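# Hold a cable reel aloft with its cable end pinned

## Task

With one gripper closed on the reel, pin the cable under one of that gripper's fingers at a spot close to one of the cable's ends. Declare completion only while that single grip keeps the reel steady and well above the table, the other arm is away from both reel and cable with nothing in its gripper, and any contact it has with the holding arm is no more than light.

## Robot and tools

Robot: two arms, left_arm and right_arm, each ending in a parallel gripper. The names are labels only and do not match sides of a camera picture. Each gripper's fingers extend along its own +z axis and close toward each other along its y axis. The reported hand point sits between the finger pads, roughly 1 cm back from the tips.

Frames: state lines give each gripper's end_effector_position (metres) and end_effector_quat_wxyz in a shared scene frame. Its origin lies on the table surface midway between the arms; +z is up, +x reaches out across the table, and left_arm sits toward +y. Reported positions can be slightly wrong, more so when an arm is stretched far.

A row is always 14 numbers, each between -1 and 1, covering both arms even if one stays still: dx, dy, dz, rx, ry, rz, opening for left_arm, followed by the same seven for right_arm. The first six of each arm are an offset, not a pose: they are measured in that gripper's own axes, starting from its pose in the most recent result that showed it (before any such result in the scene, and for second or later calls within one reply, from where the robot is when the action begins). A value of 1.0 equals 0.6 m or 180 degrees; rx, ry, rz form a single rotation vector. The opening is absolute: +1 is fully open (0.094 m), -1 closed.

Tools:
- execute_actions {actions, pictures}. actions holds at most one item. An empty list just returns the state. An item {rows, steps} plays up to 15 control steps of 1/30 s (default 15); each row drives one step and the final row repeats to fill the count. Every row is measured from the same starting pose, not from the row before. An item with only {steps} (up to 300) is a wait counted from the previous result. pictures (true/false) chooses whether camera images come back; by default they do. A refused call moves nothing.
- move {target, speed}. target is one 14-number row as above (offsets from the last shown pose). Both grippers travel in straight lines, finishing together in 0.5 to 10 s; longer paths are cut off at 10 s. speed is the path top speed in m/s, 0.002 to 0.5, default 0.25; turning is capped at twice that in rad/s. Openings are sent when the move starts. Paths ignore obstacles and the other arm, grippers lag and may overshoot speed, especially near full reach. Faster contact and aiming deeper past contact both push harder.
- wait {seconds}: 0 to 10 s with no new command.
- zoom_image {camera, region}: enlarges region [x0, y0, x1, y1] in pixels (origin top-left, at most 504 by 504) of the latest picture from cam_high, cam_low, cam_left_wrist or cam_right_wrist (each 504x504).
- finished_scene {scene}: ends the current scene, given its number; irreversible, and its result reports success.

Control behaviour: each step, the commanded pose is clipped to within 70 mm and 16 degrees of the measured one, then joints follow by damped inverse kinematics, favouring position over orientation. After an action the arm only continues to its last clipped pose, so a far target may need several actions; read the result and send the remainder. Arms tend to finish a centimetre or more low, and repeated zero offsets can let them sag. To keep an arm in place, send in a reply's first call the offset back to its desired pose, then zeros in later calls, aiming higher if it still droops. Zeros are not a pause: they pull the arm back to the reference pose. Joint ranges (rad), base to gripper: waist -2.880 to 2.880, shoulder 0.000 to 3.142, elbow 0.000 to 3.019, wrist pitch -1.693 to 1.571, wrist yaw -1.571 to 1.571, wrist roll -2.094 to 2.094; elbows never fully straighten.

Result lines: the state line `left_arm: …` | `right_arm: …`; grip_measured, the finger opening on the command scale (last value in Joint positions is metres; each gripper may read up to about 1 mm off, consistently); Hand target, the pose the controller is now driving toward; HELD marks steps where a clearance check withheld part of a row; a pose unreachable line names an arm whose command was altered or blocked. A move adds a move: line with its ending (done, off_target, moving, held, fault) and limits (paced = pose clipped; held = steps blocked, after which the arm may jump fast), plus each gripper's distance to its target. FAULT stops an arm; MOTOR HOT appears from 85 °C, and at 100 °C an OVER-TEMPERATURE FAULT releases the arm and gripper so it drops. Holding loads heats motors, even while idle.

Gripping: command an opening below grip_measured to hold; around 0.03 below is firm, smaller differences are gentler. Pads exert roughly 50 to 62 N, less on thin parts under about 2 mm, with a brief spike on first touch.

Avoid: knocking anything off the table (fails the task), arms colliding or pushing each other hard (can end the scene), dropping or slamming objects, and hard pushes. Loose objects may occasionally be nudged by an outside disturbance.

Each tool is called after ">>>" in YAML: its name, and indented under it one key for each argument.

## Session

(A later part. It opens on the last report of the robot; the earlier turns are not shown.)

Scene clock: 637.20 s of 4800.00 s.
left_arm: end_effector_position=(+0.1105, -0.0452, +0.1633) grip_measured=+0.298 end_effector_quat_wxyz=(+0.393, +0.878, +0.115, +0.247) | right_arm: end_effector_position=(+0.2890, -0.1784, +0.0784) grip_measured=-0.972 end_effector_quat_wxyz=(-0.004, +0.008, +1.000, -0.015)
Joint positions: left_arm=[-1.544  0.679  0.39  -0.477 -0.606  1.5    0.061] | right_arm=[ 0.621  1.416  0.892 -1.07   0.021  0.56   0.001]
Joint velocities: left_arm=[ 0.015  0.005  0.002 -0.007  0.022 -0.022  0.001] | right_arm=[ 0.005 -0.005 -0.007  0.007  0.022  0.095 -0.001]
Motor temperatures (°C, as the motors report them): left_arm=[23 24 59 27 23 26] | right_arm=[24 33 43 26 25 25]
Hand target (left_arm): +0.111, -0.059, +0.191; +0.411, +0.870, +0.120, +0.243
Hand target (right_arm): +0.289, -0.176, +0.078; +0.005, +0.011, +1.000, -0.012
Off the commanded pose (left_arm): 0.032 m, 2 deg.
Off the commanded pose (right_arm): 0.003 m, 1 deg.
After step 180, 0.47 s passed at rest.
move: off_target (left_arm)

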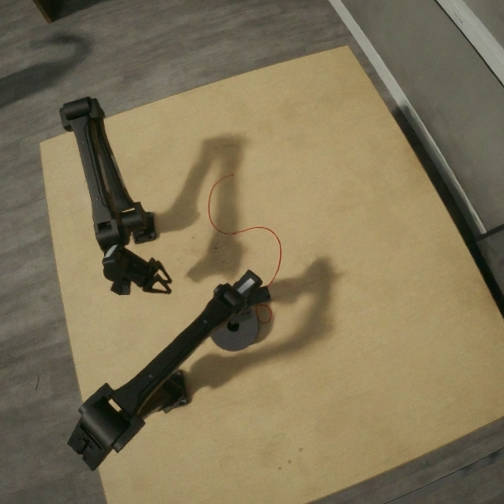

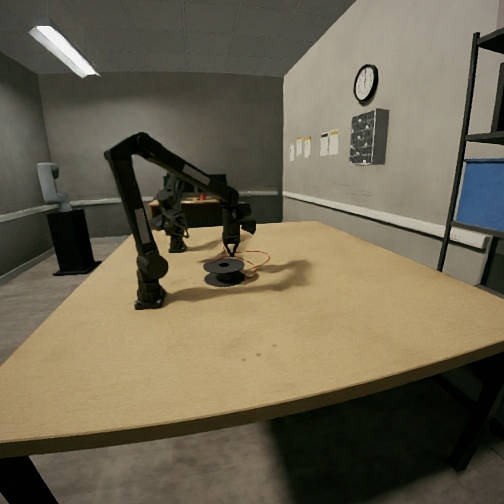

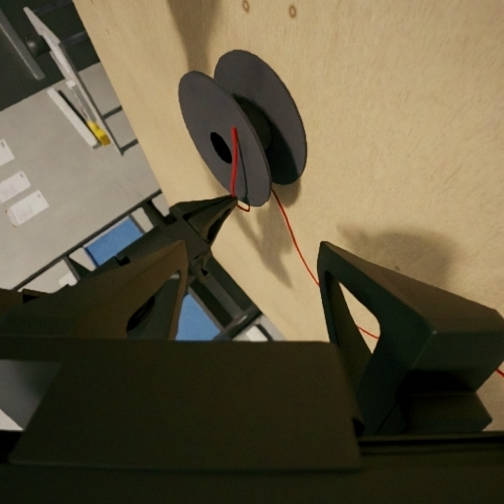

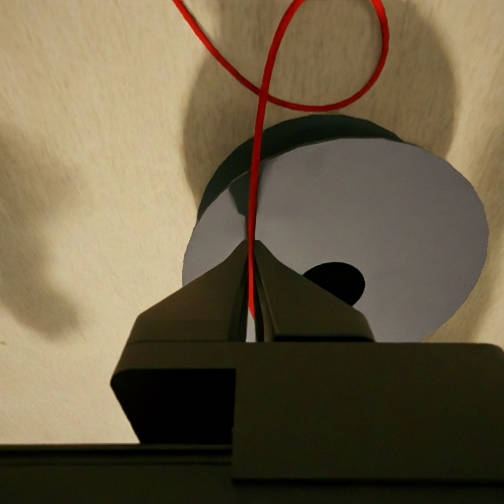

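>>> move:
  target: [0.038,-0.043,0.239,-0.226,-0.169,-0.0615,0.2, 0,0,0,0,0,0,-1]
  speed: 0.2

Scene clock: 666.33 s of 4800.00 s.
left_arm: end_effector_position=(+0.1991, -0.1116, +0.0702) grip_measured=+0.202 end_effector_quat_wxyz=(+0.684, +0.730, +0.003, -0.012) | right_arm: end_effector_position=(+0.2890, -0.1784, +0.0784) grip_measured=-0.972 end_effector_quat_wxyz=(-0.004, +0.008, +1.000, -0.015)
Joint positions: left_arm=[-0.755  1.888  0.254  1.546  0.725  1.607  0.056] | right_arm=[ 0.621  1.416  0.892 -1.07   0.021  0.561  0.001]
Joint velocities: left_arm=[-0.005 -0.005 -0.012 -0.002 -0.007  0.007  0.   ] | right_arm=[-0.015 -0.005  0.007  0.007  0.007  0.007  0.   ]
Motor temperatures (°C, as the motors report them): left_arm=[23 24 59 27 23 26] | right_arm=[24 33 41 26 25 25]
Hand target (left_arm): +0.202, -0.113, +0.073; +0.689, +0.725, +0.003, -0.011
Hand target (right_arm): +0.289, -0.178, +0.078; -0.004, +0.007, +1.000, -0.015
Off the commanded pose (left_arm): 0.006 m, 4 deg.
Off the commanded pose (right_arm): 0.000 m, 0 deg.
joint sent to its limit (left arm) — the command would take joint 4 (wrist pitch) past its upper limit, so that joint was sent only as far as its limit.
After step 180, 20.50 s passed at rest.
move: off_target (left_arm)

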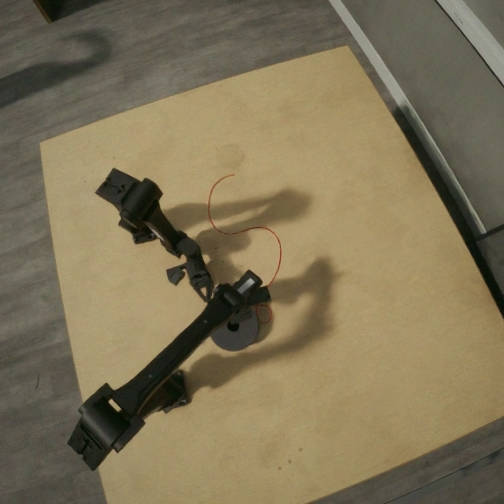

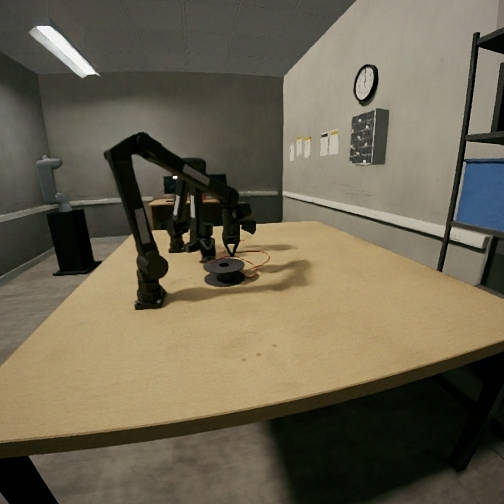

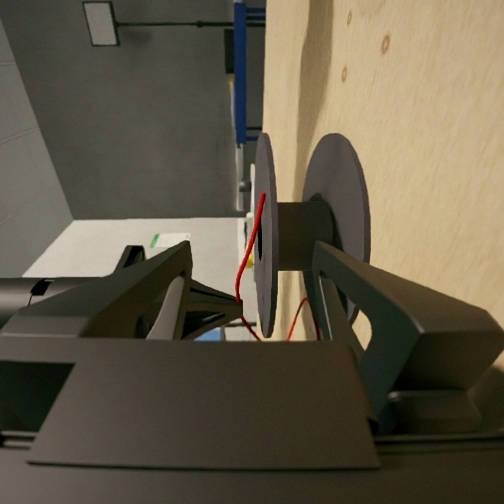

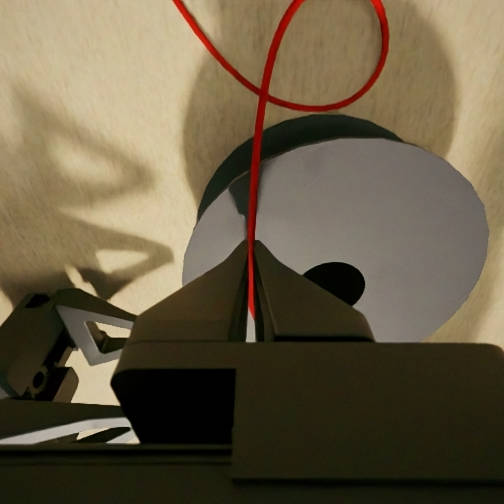

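>>> move:
  target: [0.07,0,0,0,0,0,0.2, 0,0,0,0,0,0,-1]
  speed: 0.08

>>> move:
  target: [0,-0.005,0.14,-0.015,0,0,0.2, 0,0,0,0,0,0,-1]
  speed: 0.06

Scene clock: 679.63 s of 4800.00 s.
left_arm: end_effector_position=(+0.2362, -0.1101, +0.0675) grip_measured=+0.202 end_effector_quat_wxyz=(+0.682, +0.731, +0.009, -0.017) | right_arm: end_effector_position=(+0.2890, -0.1784, +0.0784) grip_measured=-0.972 end_effector_quat_wxyz=(-0.004, +0.008, +1.000, -0.015)
Joint positions: left_arm=[-0.651  1.888  0.319  1.466  0.829  1.61   0.056] | right_arm=[ 0.621  1.416  0.892 -1.07   0.021  0.561  0.001]
Joint velocities: left_arm=[ 0.005 -0.024 -0.007 -0.002 -0.037 -0.022  0.001] | right_arm=[ 0.005 -0.005 -0.007 -0.007 -0.007 -0.007  0.001]
Motor temperatures (°C, as the motors report them): left_arm=[23 25 51 27 23 26] | right_arm=[24 33 41 26 25 25]
Hand target (left_arm): +0.241, -0.113, +0.070; +0.684, +0.729, +0.003, -0.013
Hand target (right_arm): +0.289, -0.178, +0.078; -0.004, +0.008, +1.000, -0.015
Off the commanded pose (left_arm): 0.006 m, 1 deg.
Off the commanded pose (right_arm): 0.000 m, 0 deg.
After step 180, 6.47 s passed at rest.
move: done

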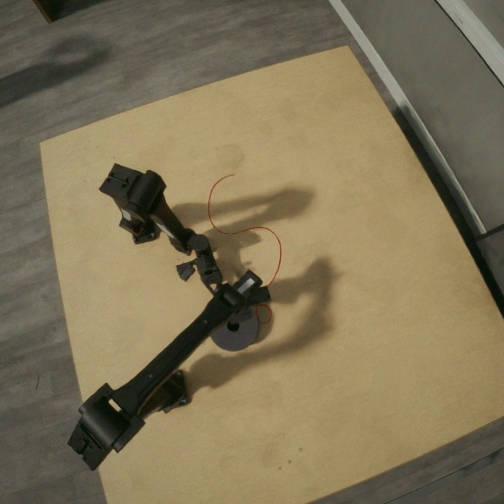

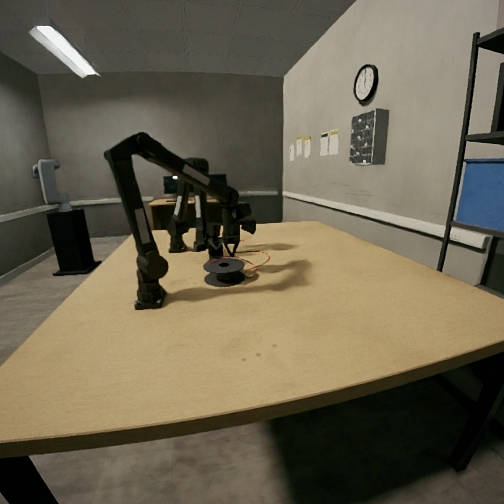

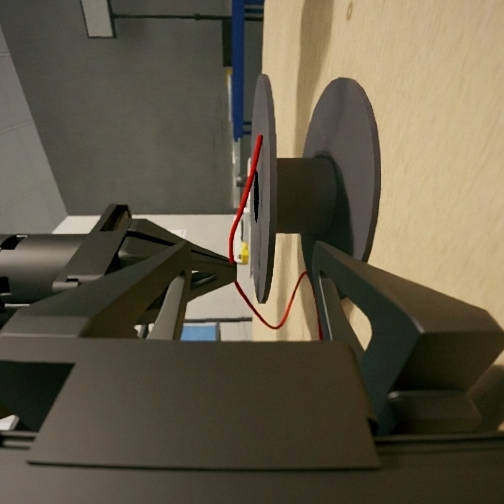

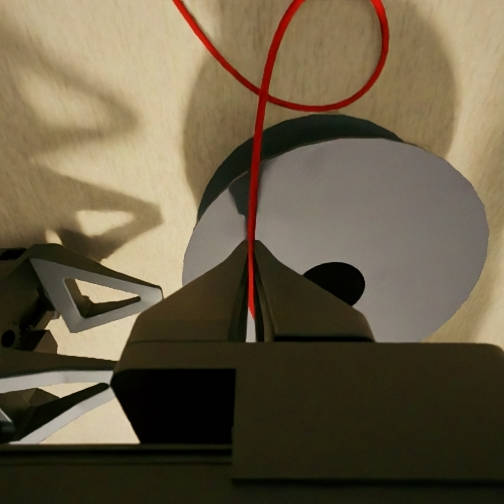

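Scene clock: 681.33 s of 4800.00 s.
left_arm: end_effector_position=(+0.2336, -0.1877, +0.0598) grip_measured=+0.202 end_effector_quat_wxyz=(+0.695, +0.719, +0.008, -0.016) | right_arm: end_effector_position=(+0.2890, -0.1784, +0.0784) grip_measured=-0.972 end_effector_quat_wxyz=(-0.004, +0.008, +1.000, -0.015)
Joint positions: left_arm=[-0.826  1.985  0.478  1.466  0.654  1.562  0.056] | right_arm=[ 0.621  1.416  0.892 -1.07   0.021  0.561  0.001]
Joint velocities: left_arm=[-0.015 -0.015 -0.007 -0.002 -0.007 -0.007 -0.001] | right_arm=[ 0.005 -0.005 -0.002 -0.002 -0.037 -0.007 -0.001]
Motor temperatures (°C, as the motors report them): left_arm=[23 25 50 27 23 26] | right_arm=[24 33 41 26 25 25]
Hand target (left_arm): +0.235, -0.193, +0.059; +0.698, +0.716, +0.008, -0.016
Hand target (right_arm): +0.289, -0.178, +0.078; -0.004, +0.008, +1.000, -0.015
Off the commanded pose (left_arm): 0.006 m, 1 deg.
Off the commanded pose (right_arm): 0.000 m, 0 deg.
move: done

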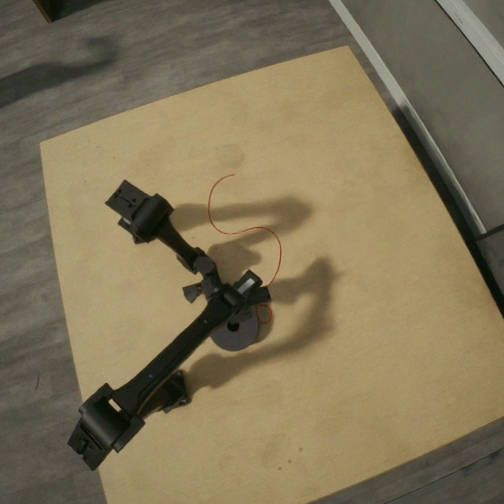

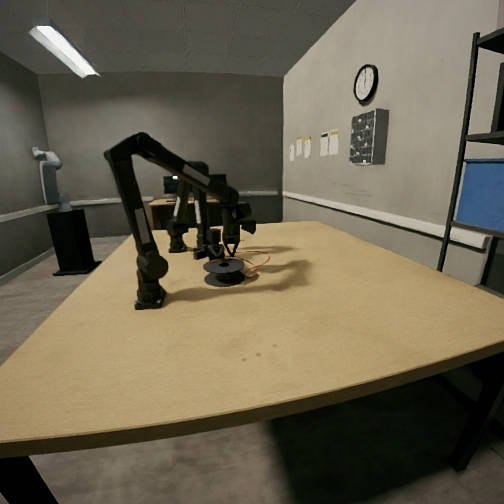

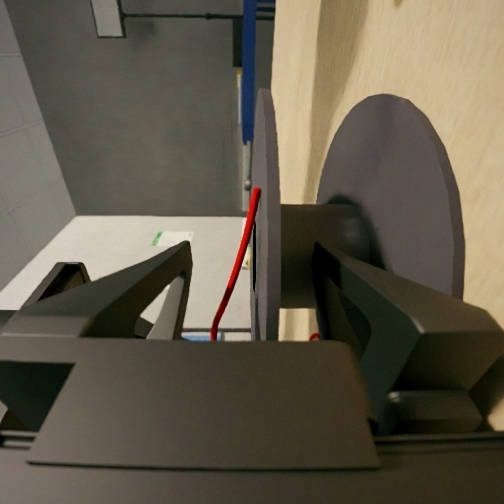

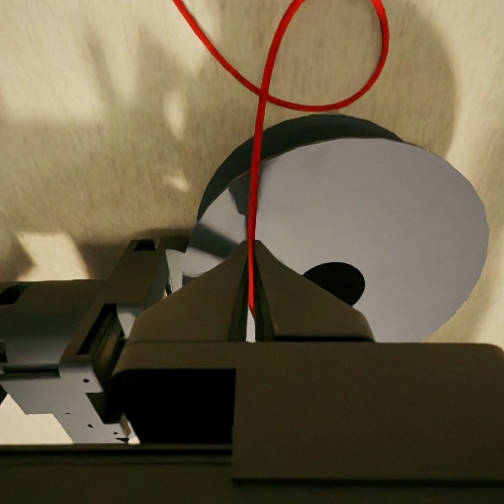

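Entered without blocking. Close left.

>>> move:
  target: [0,0,0.01,0,0,0,-1, 0,0,0,0,0,0,-1]
  speed: 0.05

Scene clock: 686.10 s of 4800.00 s.
left_arm: end_effector_position=(+0.2335, -0.1881, +0.0594) grip_measured=-0.886 end_effector_quat_wxyz=(+0.695, +0.719, +0.009, -0.015) | right_arm: end_effector_position=(+0.2890, -0.1784, +0.0784) grip_measured=-0.972 end_effector_quat_wxyz=(-0.004, +0.008, +1.000, -0.015)
Joint positions: left_arm=[-0.828  1.985  0.478  1.464  0.649  1.563  0.005] | right_arm=[ 0.621  1.416  0.892 -1.07   0.021  0.561  0.001]
Joint velocities: left_arm=[-0.005 -0.005  0.002  0.007 -0.022  0.022 -0.001] | right_arm=[ 0.005 -0.005  0.017  0.007  0.007 -0.081  0.001]
Motor temperatures (°C, as the motors report them): left_arm=[23 25 49 27 23 26] | right_arm=[24 33 41 26 25 25]
Hand target (left_arm): +0.233, -0.194, +0.060; +0.695, +0.719, +0.008, -0.016
Hand target (right_arm): +0.289, -0.178, +0.078; -0.004, +0.008, +1.000, -0.015
Off the commanded pose (left_arm): 0.006 m, 0 deg.
Off the commanded pose (right_arm): 0.000 m, 0 deg.
move: done

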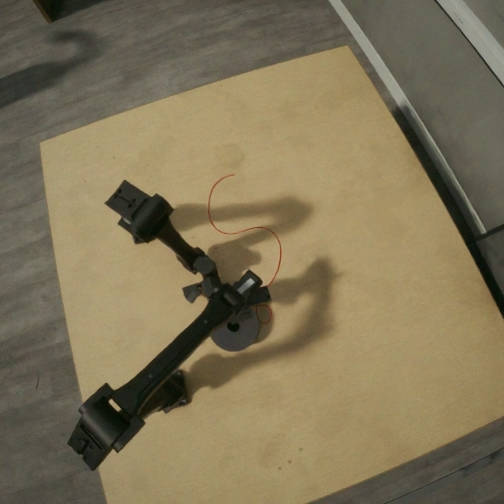

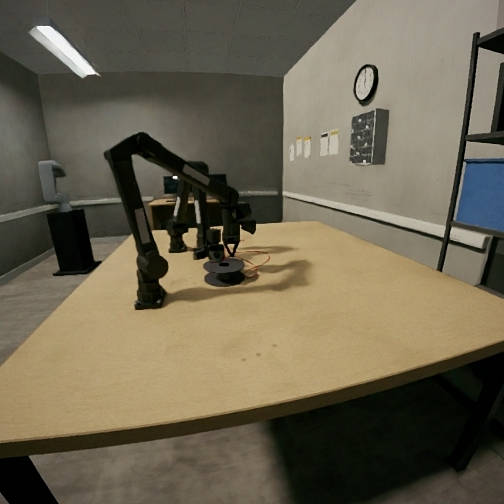

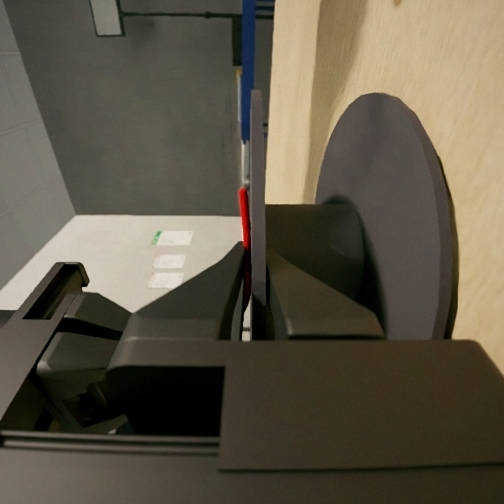

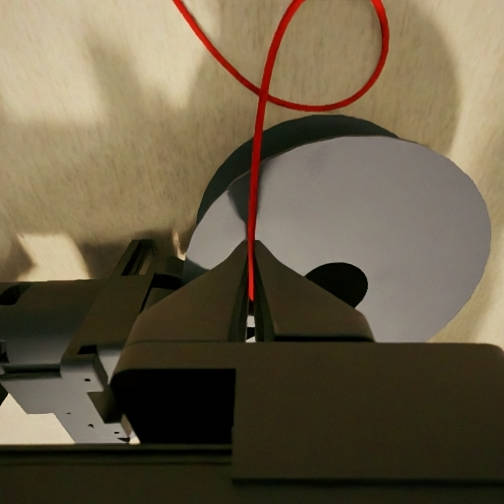

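Cable trapped (−0.886). Release right, lift it, retreat to the south-east.

>>> move:
  target: [0,0,0,0,0,0,-1, 0,0,0,0,0,0,-0.4]

>>> move:
  target: [0,0,0,0,0,0,-1, 0,0,-0.15,0,0,0,-0.4]
  speed: 0.12

>>> move:
  target: [0,0,0,0,0,0,-1, -0.1,-0.45,-0.1,0,0,0,-0.4]
  speed: 0.25

Scene clock: 692.37 s of 4800.00 s.
left_arm: end_effector_position=(+0.2335, -0.1881, +0.0594) grip_measured=-0.886 end_effector_quat_wxyz=(+0.695, +0.719, +0.009, -0.015) | right_arm: end_effector_position=(+0.2890, -0.1784, +0.0784) grip_measured=-0.402 end_effector_quat_wxyz=(-0.004, +0.008, +1.000, -0.015)
Joint positions: left_arm=[-0.828  1.985  0.478  1.464  0.649  1.563  0.005] | right_arm=[ 0.621  1.416  0.892 -1.07   0.021  0.561  0.028]
Joint velocities: left_arm=[-0.005 -0.015  0.002 -0.002 -0.007 -0.066  0.001] | right_arm=[-0.005 -0.015  0.007 -0.007  0.066 -0.095 -0.001]
Motor temperatures (°C, as the motors report them): left_arm=[23 26 47 27 23 26] | right_arm=[24 33 41 26 25 25]
Hand target (left_arm): +0.234, -0.188, +0.059; +0.695, +0.719, +0.009, -0.015
Hand target (right_arm): +0.289, -0.178, +0.078; -0.004, +0.008, +1.000, -0.015
Off the commanded pose (left_arm): 0.000 m, 0 deg.
Off the commanded pose (right_arm): 0.000 m, 0 deg.
move: done

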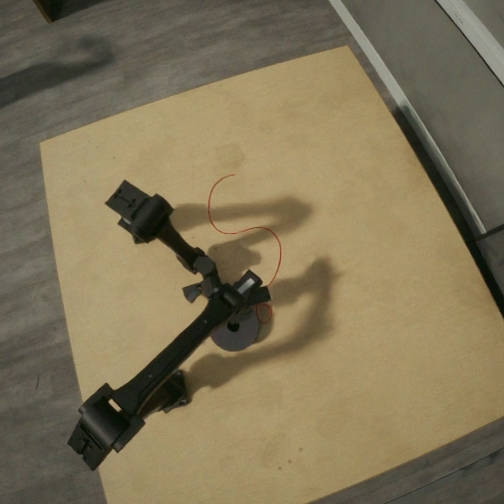

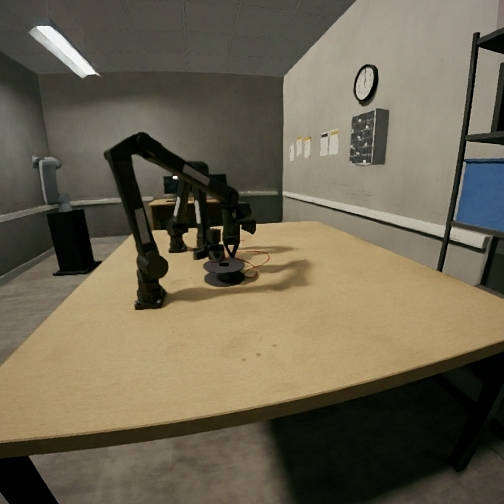

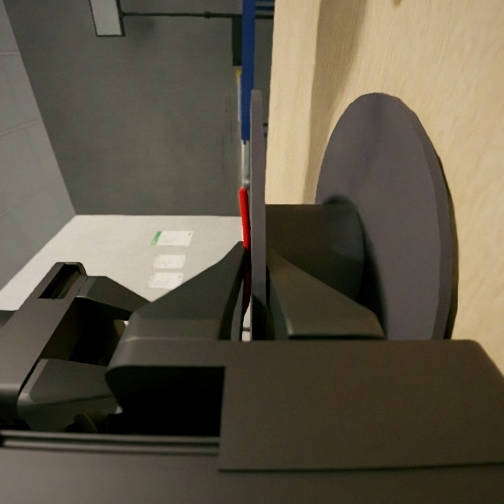

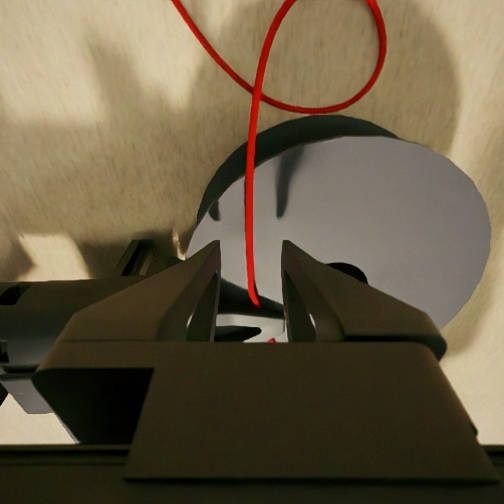

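Scene clock: 693.47 s of 4800.00 s.
left_arm: end_effector_position=(+0.2335, -0.1881, +0.0594) grip_measured=-0.886 end_effector_quat_wxyz=(+0.695, +0.719, +0.009, -0.015) | right_arm: end_effector_position=(+0.2792, -0.1843, +0.1514) grip_measured=-0.402 end_effector_quat_wxyz=(-0.016, +0.008, +1.000, -0.022)
Joint positions: left_arm=[-0.828  1.985  0.478  1.464  0.649  1.563  0.005] | right_arm=[ 0.621  1.318  1.006 -1.309  0.021  0.561  0.028]
Joint velocities: left_arm=[-0.015 -0.015 -0.012 -0.017 -0.007  0.007 -0.001] | right_arm=[ 0.005  0.005  0.002  0.007 -0.007 -0.066 -0.001]
Motor temperatures (°C, as the motors report them): left_arm=[23 26 47 27 23 26] | right_arm=[24 33 41 26 25 25]
Hand target (left_arm): +0.234, -0.188, +0.059; +0.695, +0.719, +0.009, -0.015
Hand target (right_arm): +0.288, -0.176, +0.168; -0.004, +0.008, +1.000, -0.015
Off the commanded pose (left_arm): 0.000 m, 0 deg.
Off the commanded pose (right_arm): 0.022 m, 2 deg.
move: off_target (right_arm)

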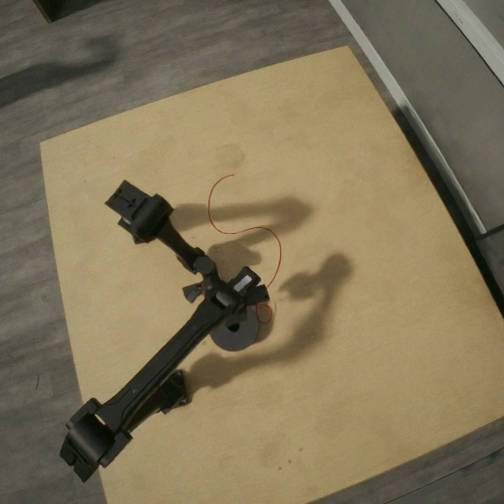

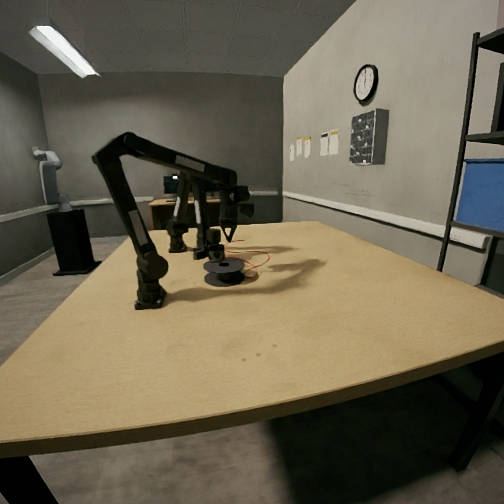

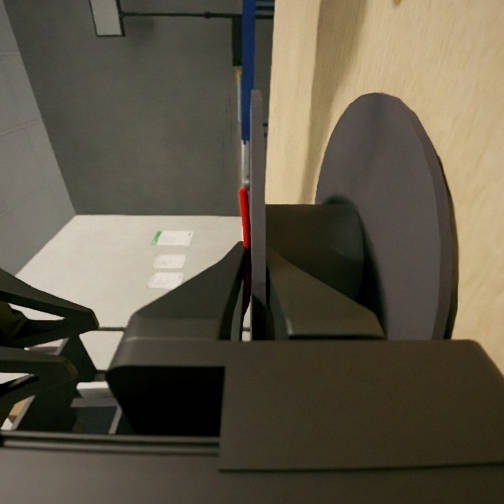

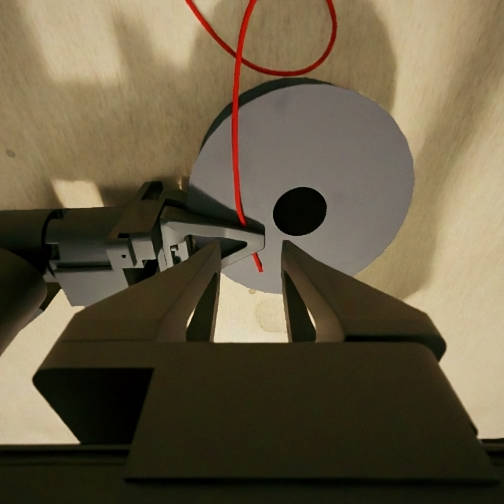

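Scene clock: 695.20 s of 4800.00 s.
left_arm: end_effector_position=(+0.2335, -0.1881, +0.0594) grip_measured=-0.886 end_effector_quat_wxyz=(+0.695, +0.719, +0.009, -0.015) | right_arm: end_effector_position=(+0.3243, -0.4480, +0.2052) grip_measured=-0.402 end_effector_quat_wxyz=(-0.025, +0.019, +0.999, -0.008)
Joint positions: left_arm=[-0.828  1.985  0.478  1.464  0.649  1.563  0.005] | right_arm=[-0.165  1.303  1.137 -1.45   0.027 -0.202  0.028]
Joint velocities: left_arm=[-0.015 -0.005 -0.012  0.007  0.037  0.007  0.   ] | right_arm=[-0.005 -0.005 -0.022 -0.007 -0.037 -0.081  0.001]
Motor temperatures (°C, as the motors report them): left_arm=[23 26 47 27 23 26] | right_arm=[24 32 41 26 25 25]
Hand target (left_arm): +0.234, -0.188, +0.059; +0.695, +0.719, +0.009, -0.015
Hand target (right_arm): +0.336, -0.447, +0.218; -0.017, +0.008, +1.000, -0.007
Off the commanded pose (left_arm): 0.000 m, 0 deg.
Off the commanded pose (right_arm): 0.021 m, 2 deg.
move: off_target (right_arm)

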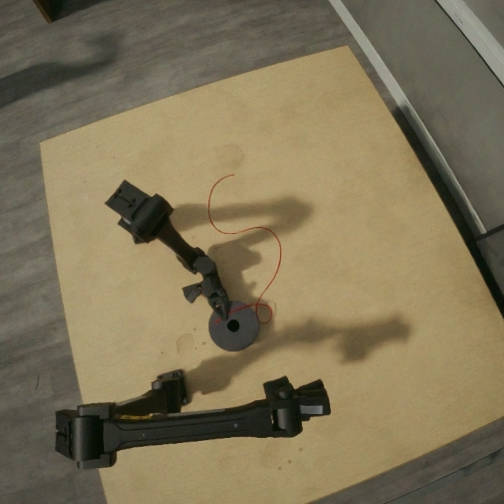

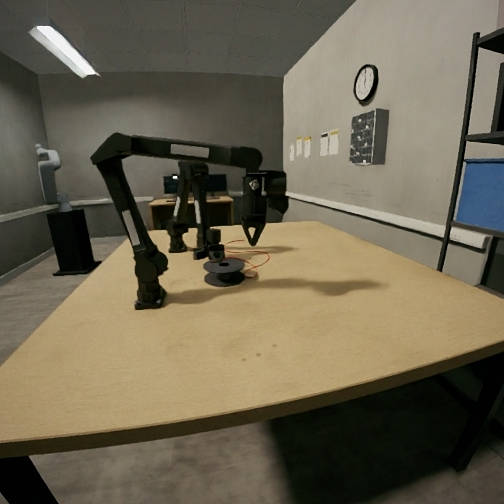

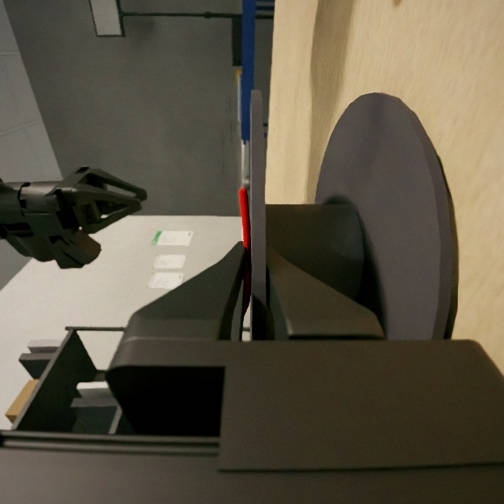

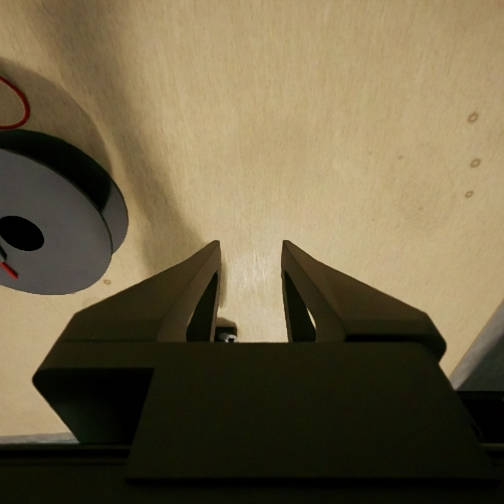

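Lift left, pulling back north away from the right arm.

>>> move:
  target: [0,0.4,-0.15,-0.02,0,0,-1, 0,0,-0.02,0,0,0,-0.4]
  speed: 0.12

Scene clock: 700.47 s of 4800.00 s.
left_arm: end_effector_position=(+0.2263, -0.0954, +0.2568) grip_measured=-0.886 end_effector_quat_wxyz=(+0.696, +0.716, +0.033, -0.039) | right_arm: end_effector_position=(+0.3210, -0.4472, +0.2053) grip_measured=-0.402 end_effector_quat_wxyz=(-0.032, +0.017, +0.999, -0.007)
Joint positions: left_arm=[-0.636  1.003  0.385  0.575  0.841  1.502  0.005] | right_arm=[-0.165  1.303  1.137 -1.464  0.027 -0.205  0.028]
Joint velocities: left_arm=[-0.005  0.024 -0.027 -0.012  0.007  0.051  0.   ] | right_arm=[ 0.005 -0.015  0.017  0.007  0.007  0.037 -0.001]
Motor temperatures (°C, as the motors report them): left_arm=[23 26 46 27 23 26] | right_arm=[24 32 42 26 25 25]
Hand target (left_arm): +0.238, -0.102, +0.299; +0.718, +0.696, +0.010, -0.016
Hand target (right_arm): +0.325, -0.448, +0.217; -0.025, +0.019, +0.999, -0.008
Off the commanded pose (left_arm): 0.049 m, 5 deg.
Off the commanded pose (right_arm): 0.012 m, 1 deg.
move: off_target (left_arm, right_arm)

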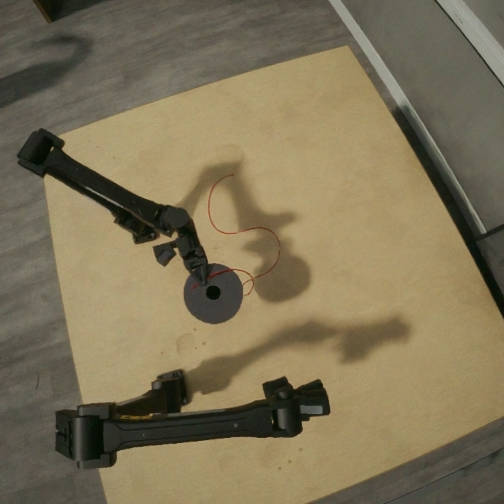

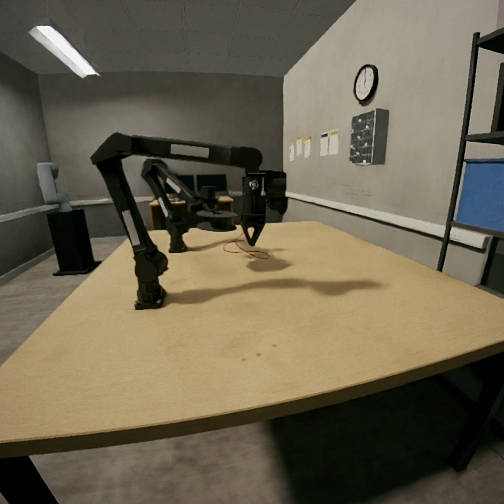

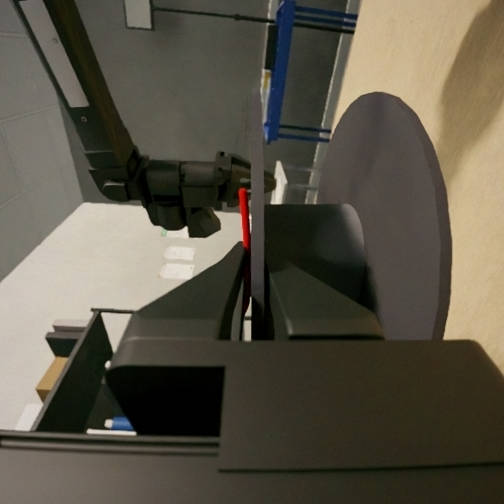

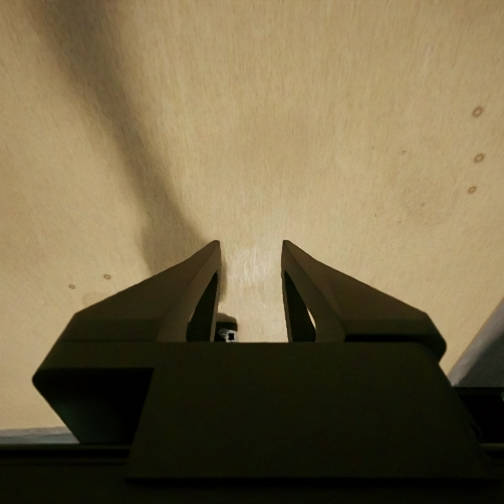

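>>> finished_scene:
  scene: 2

The scene is finished: the task was done.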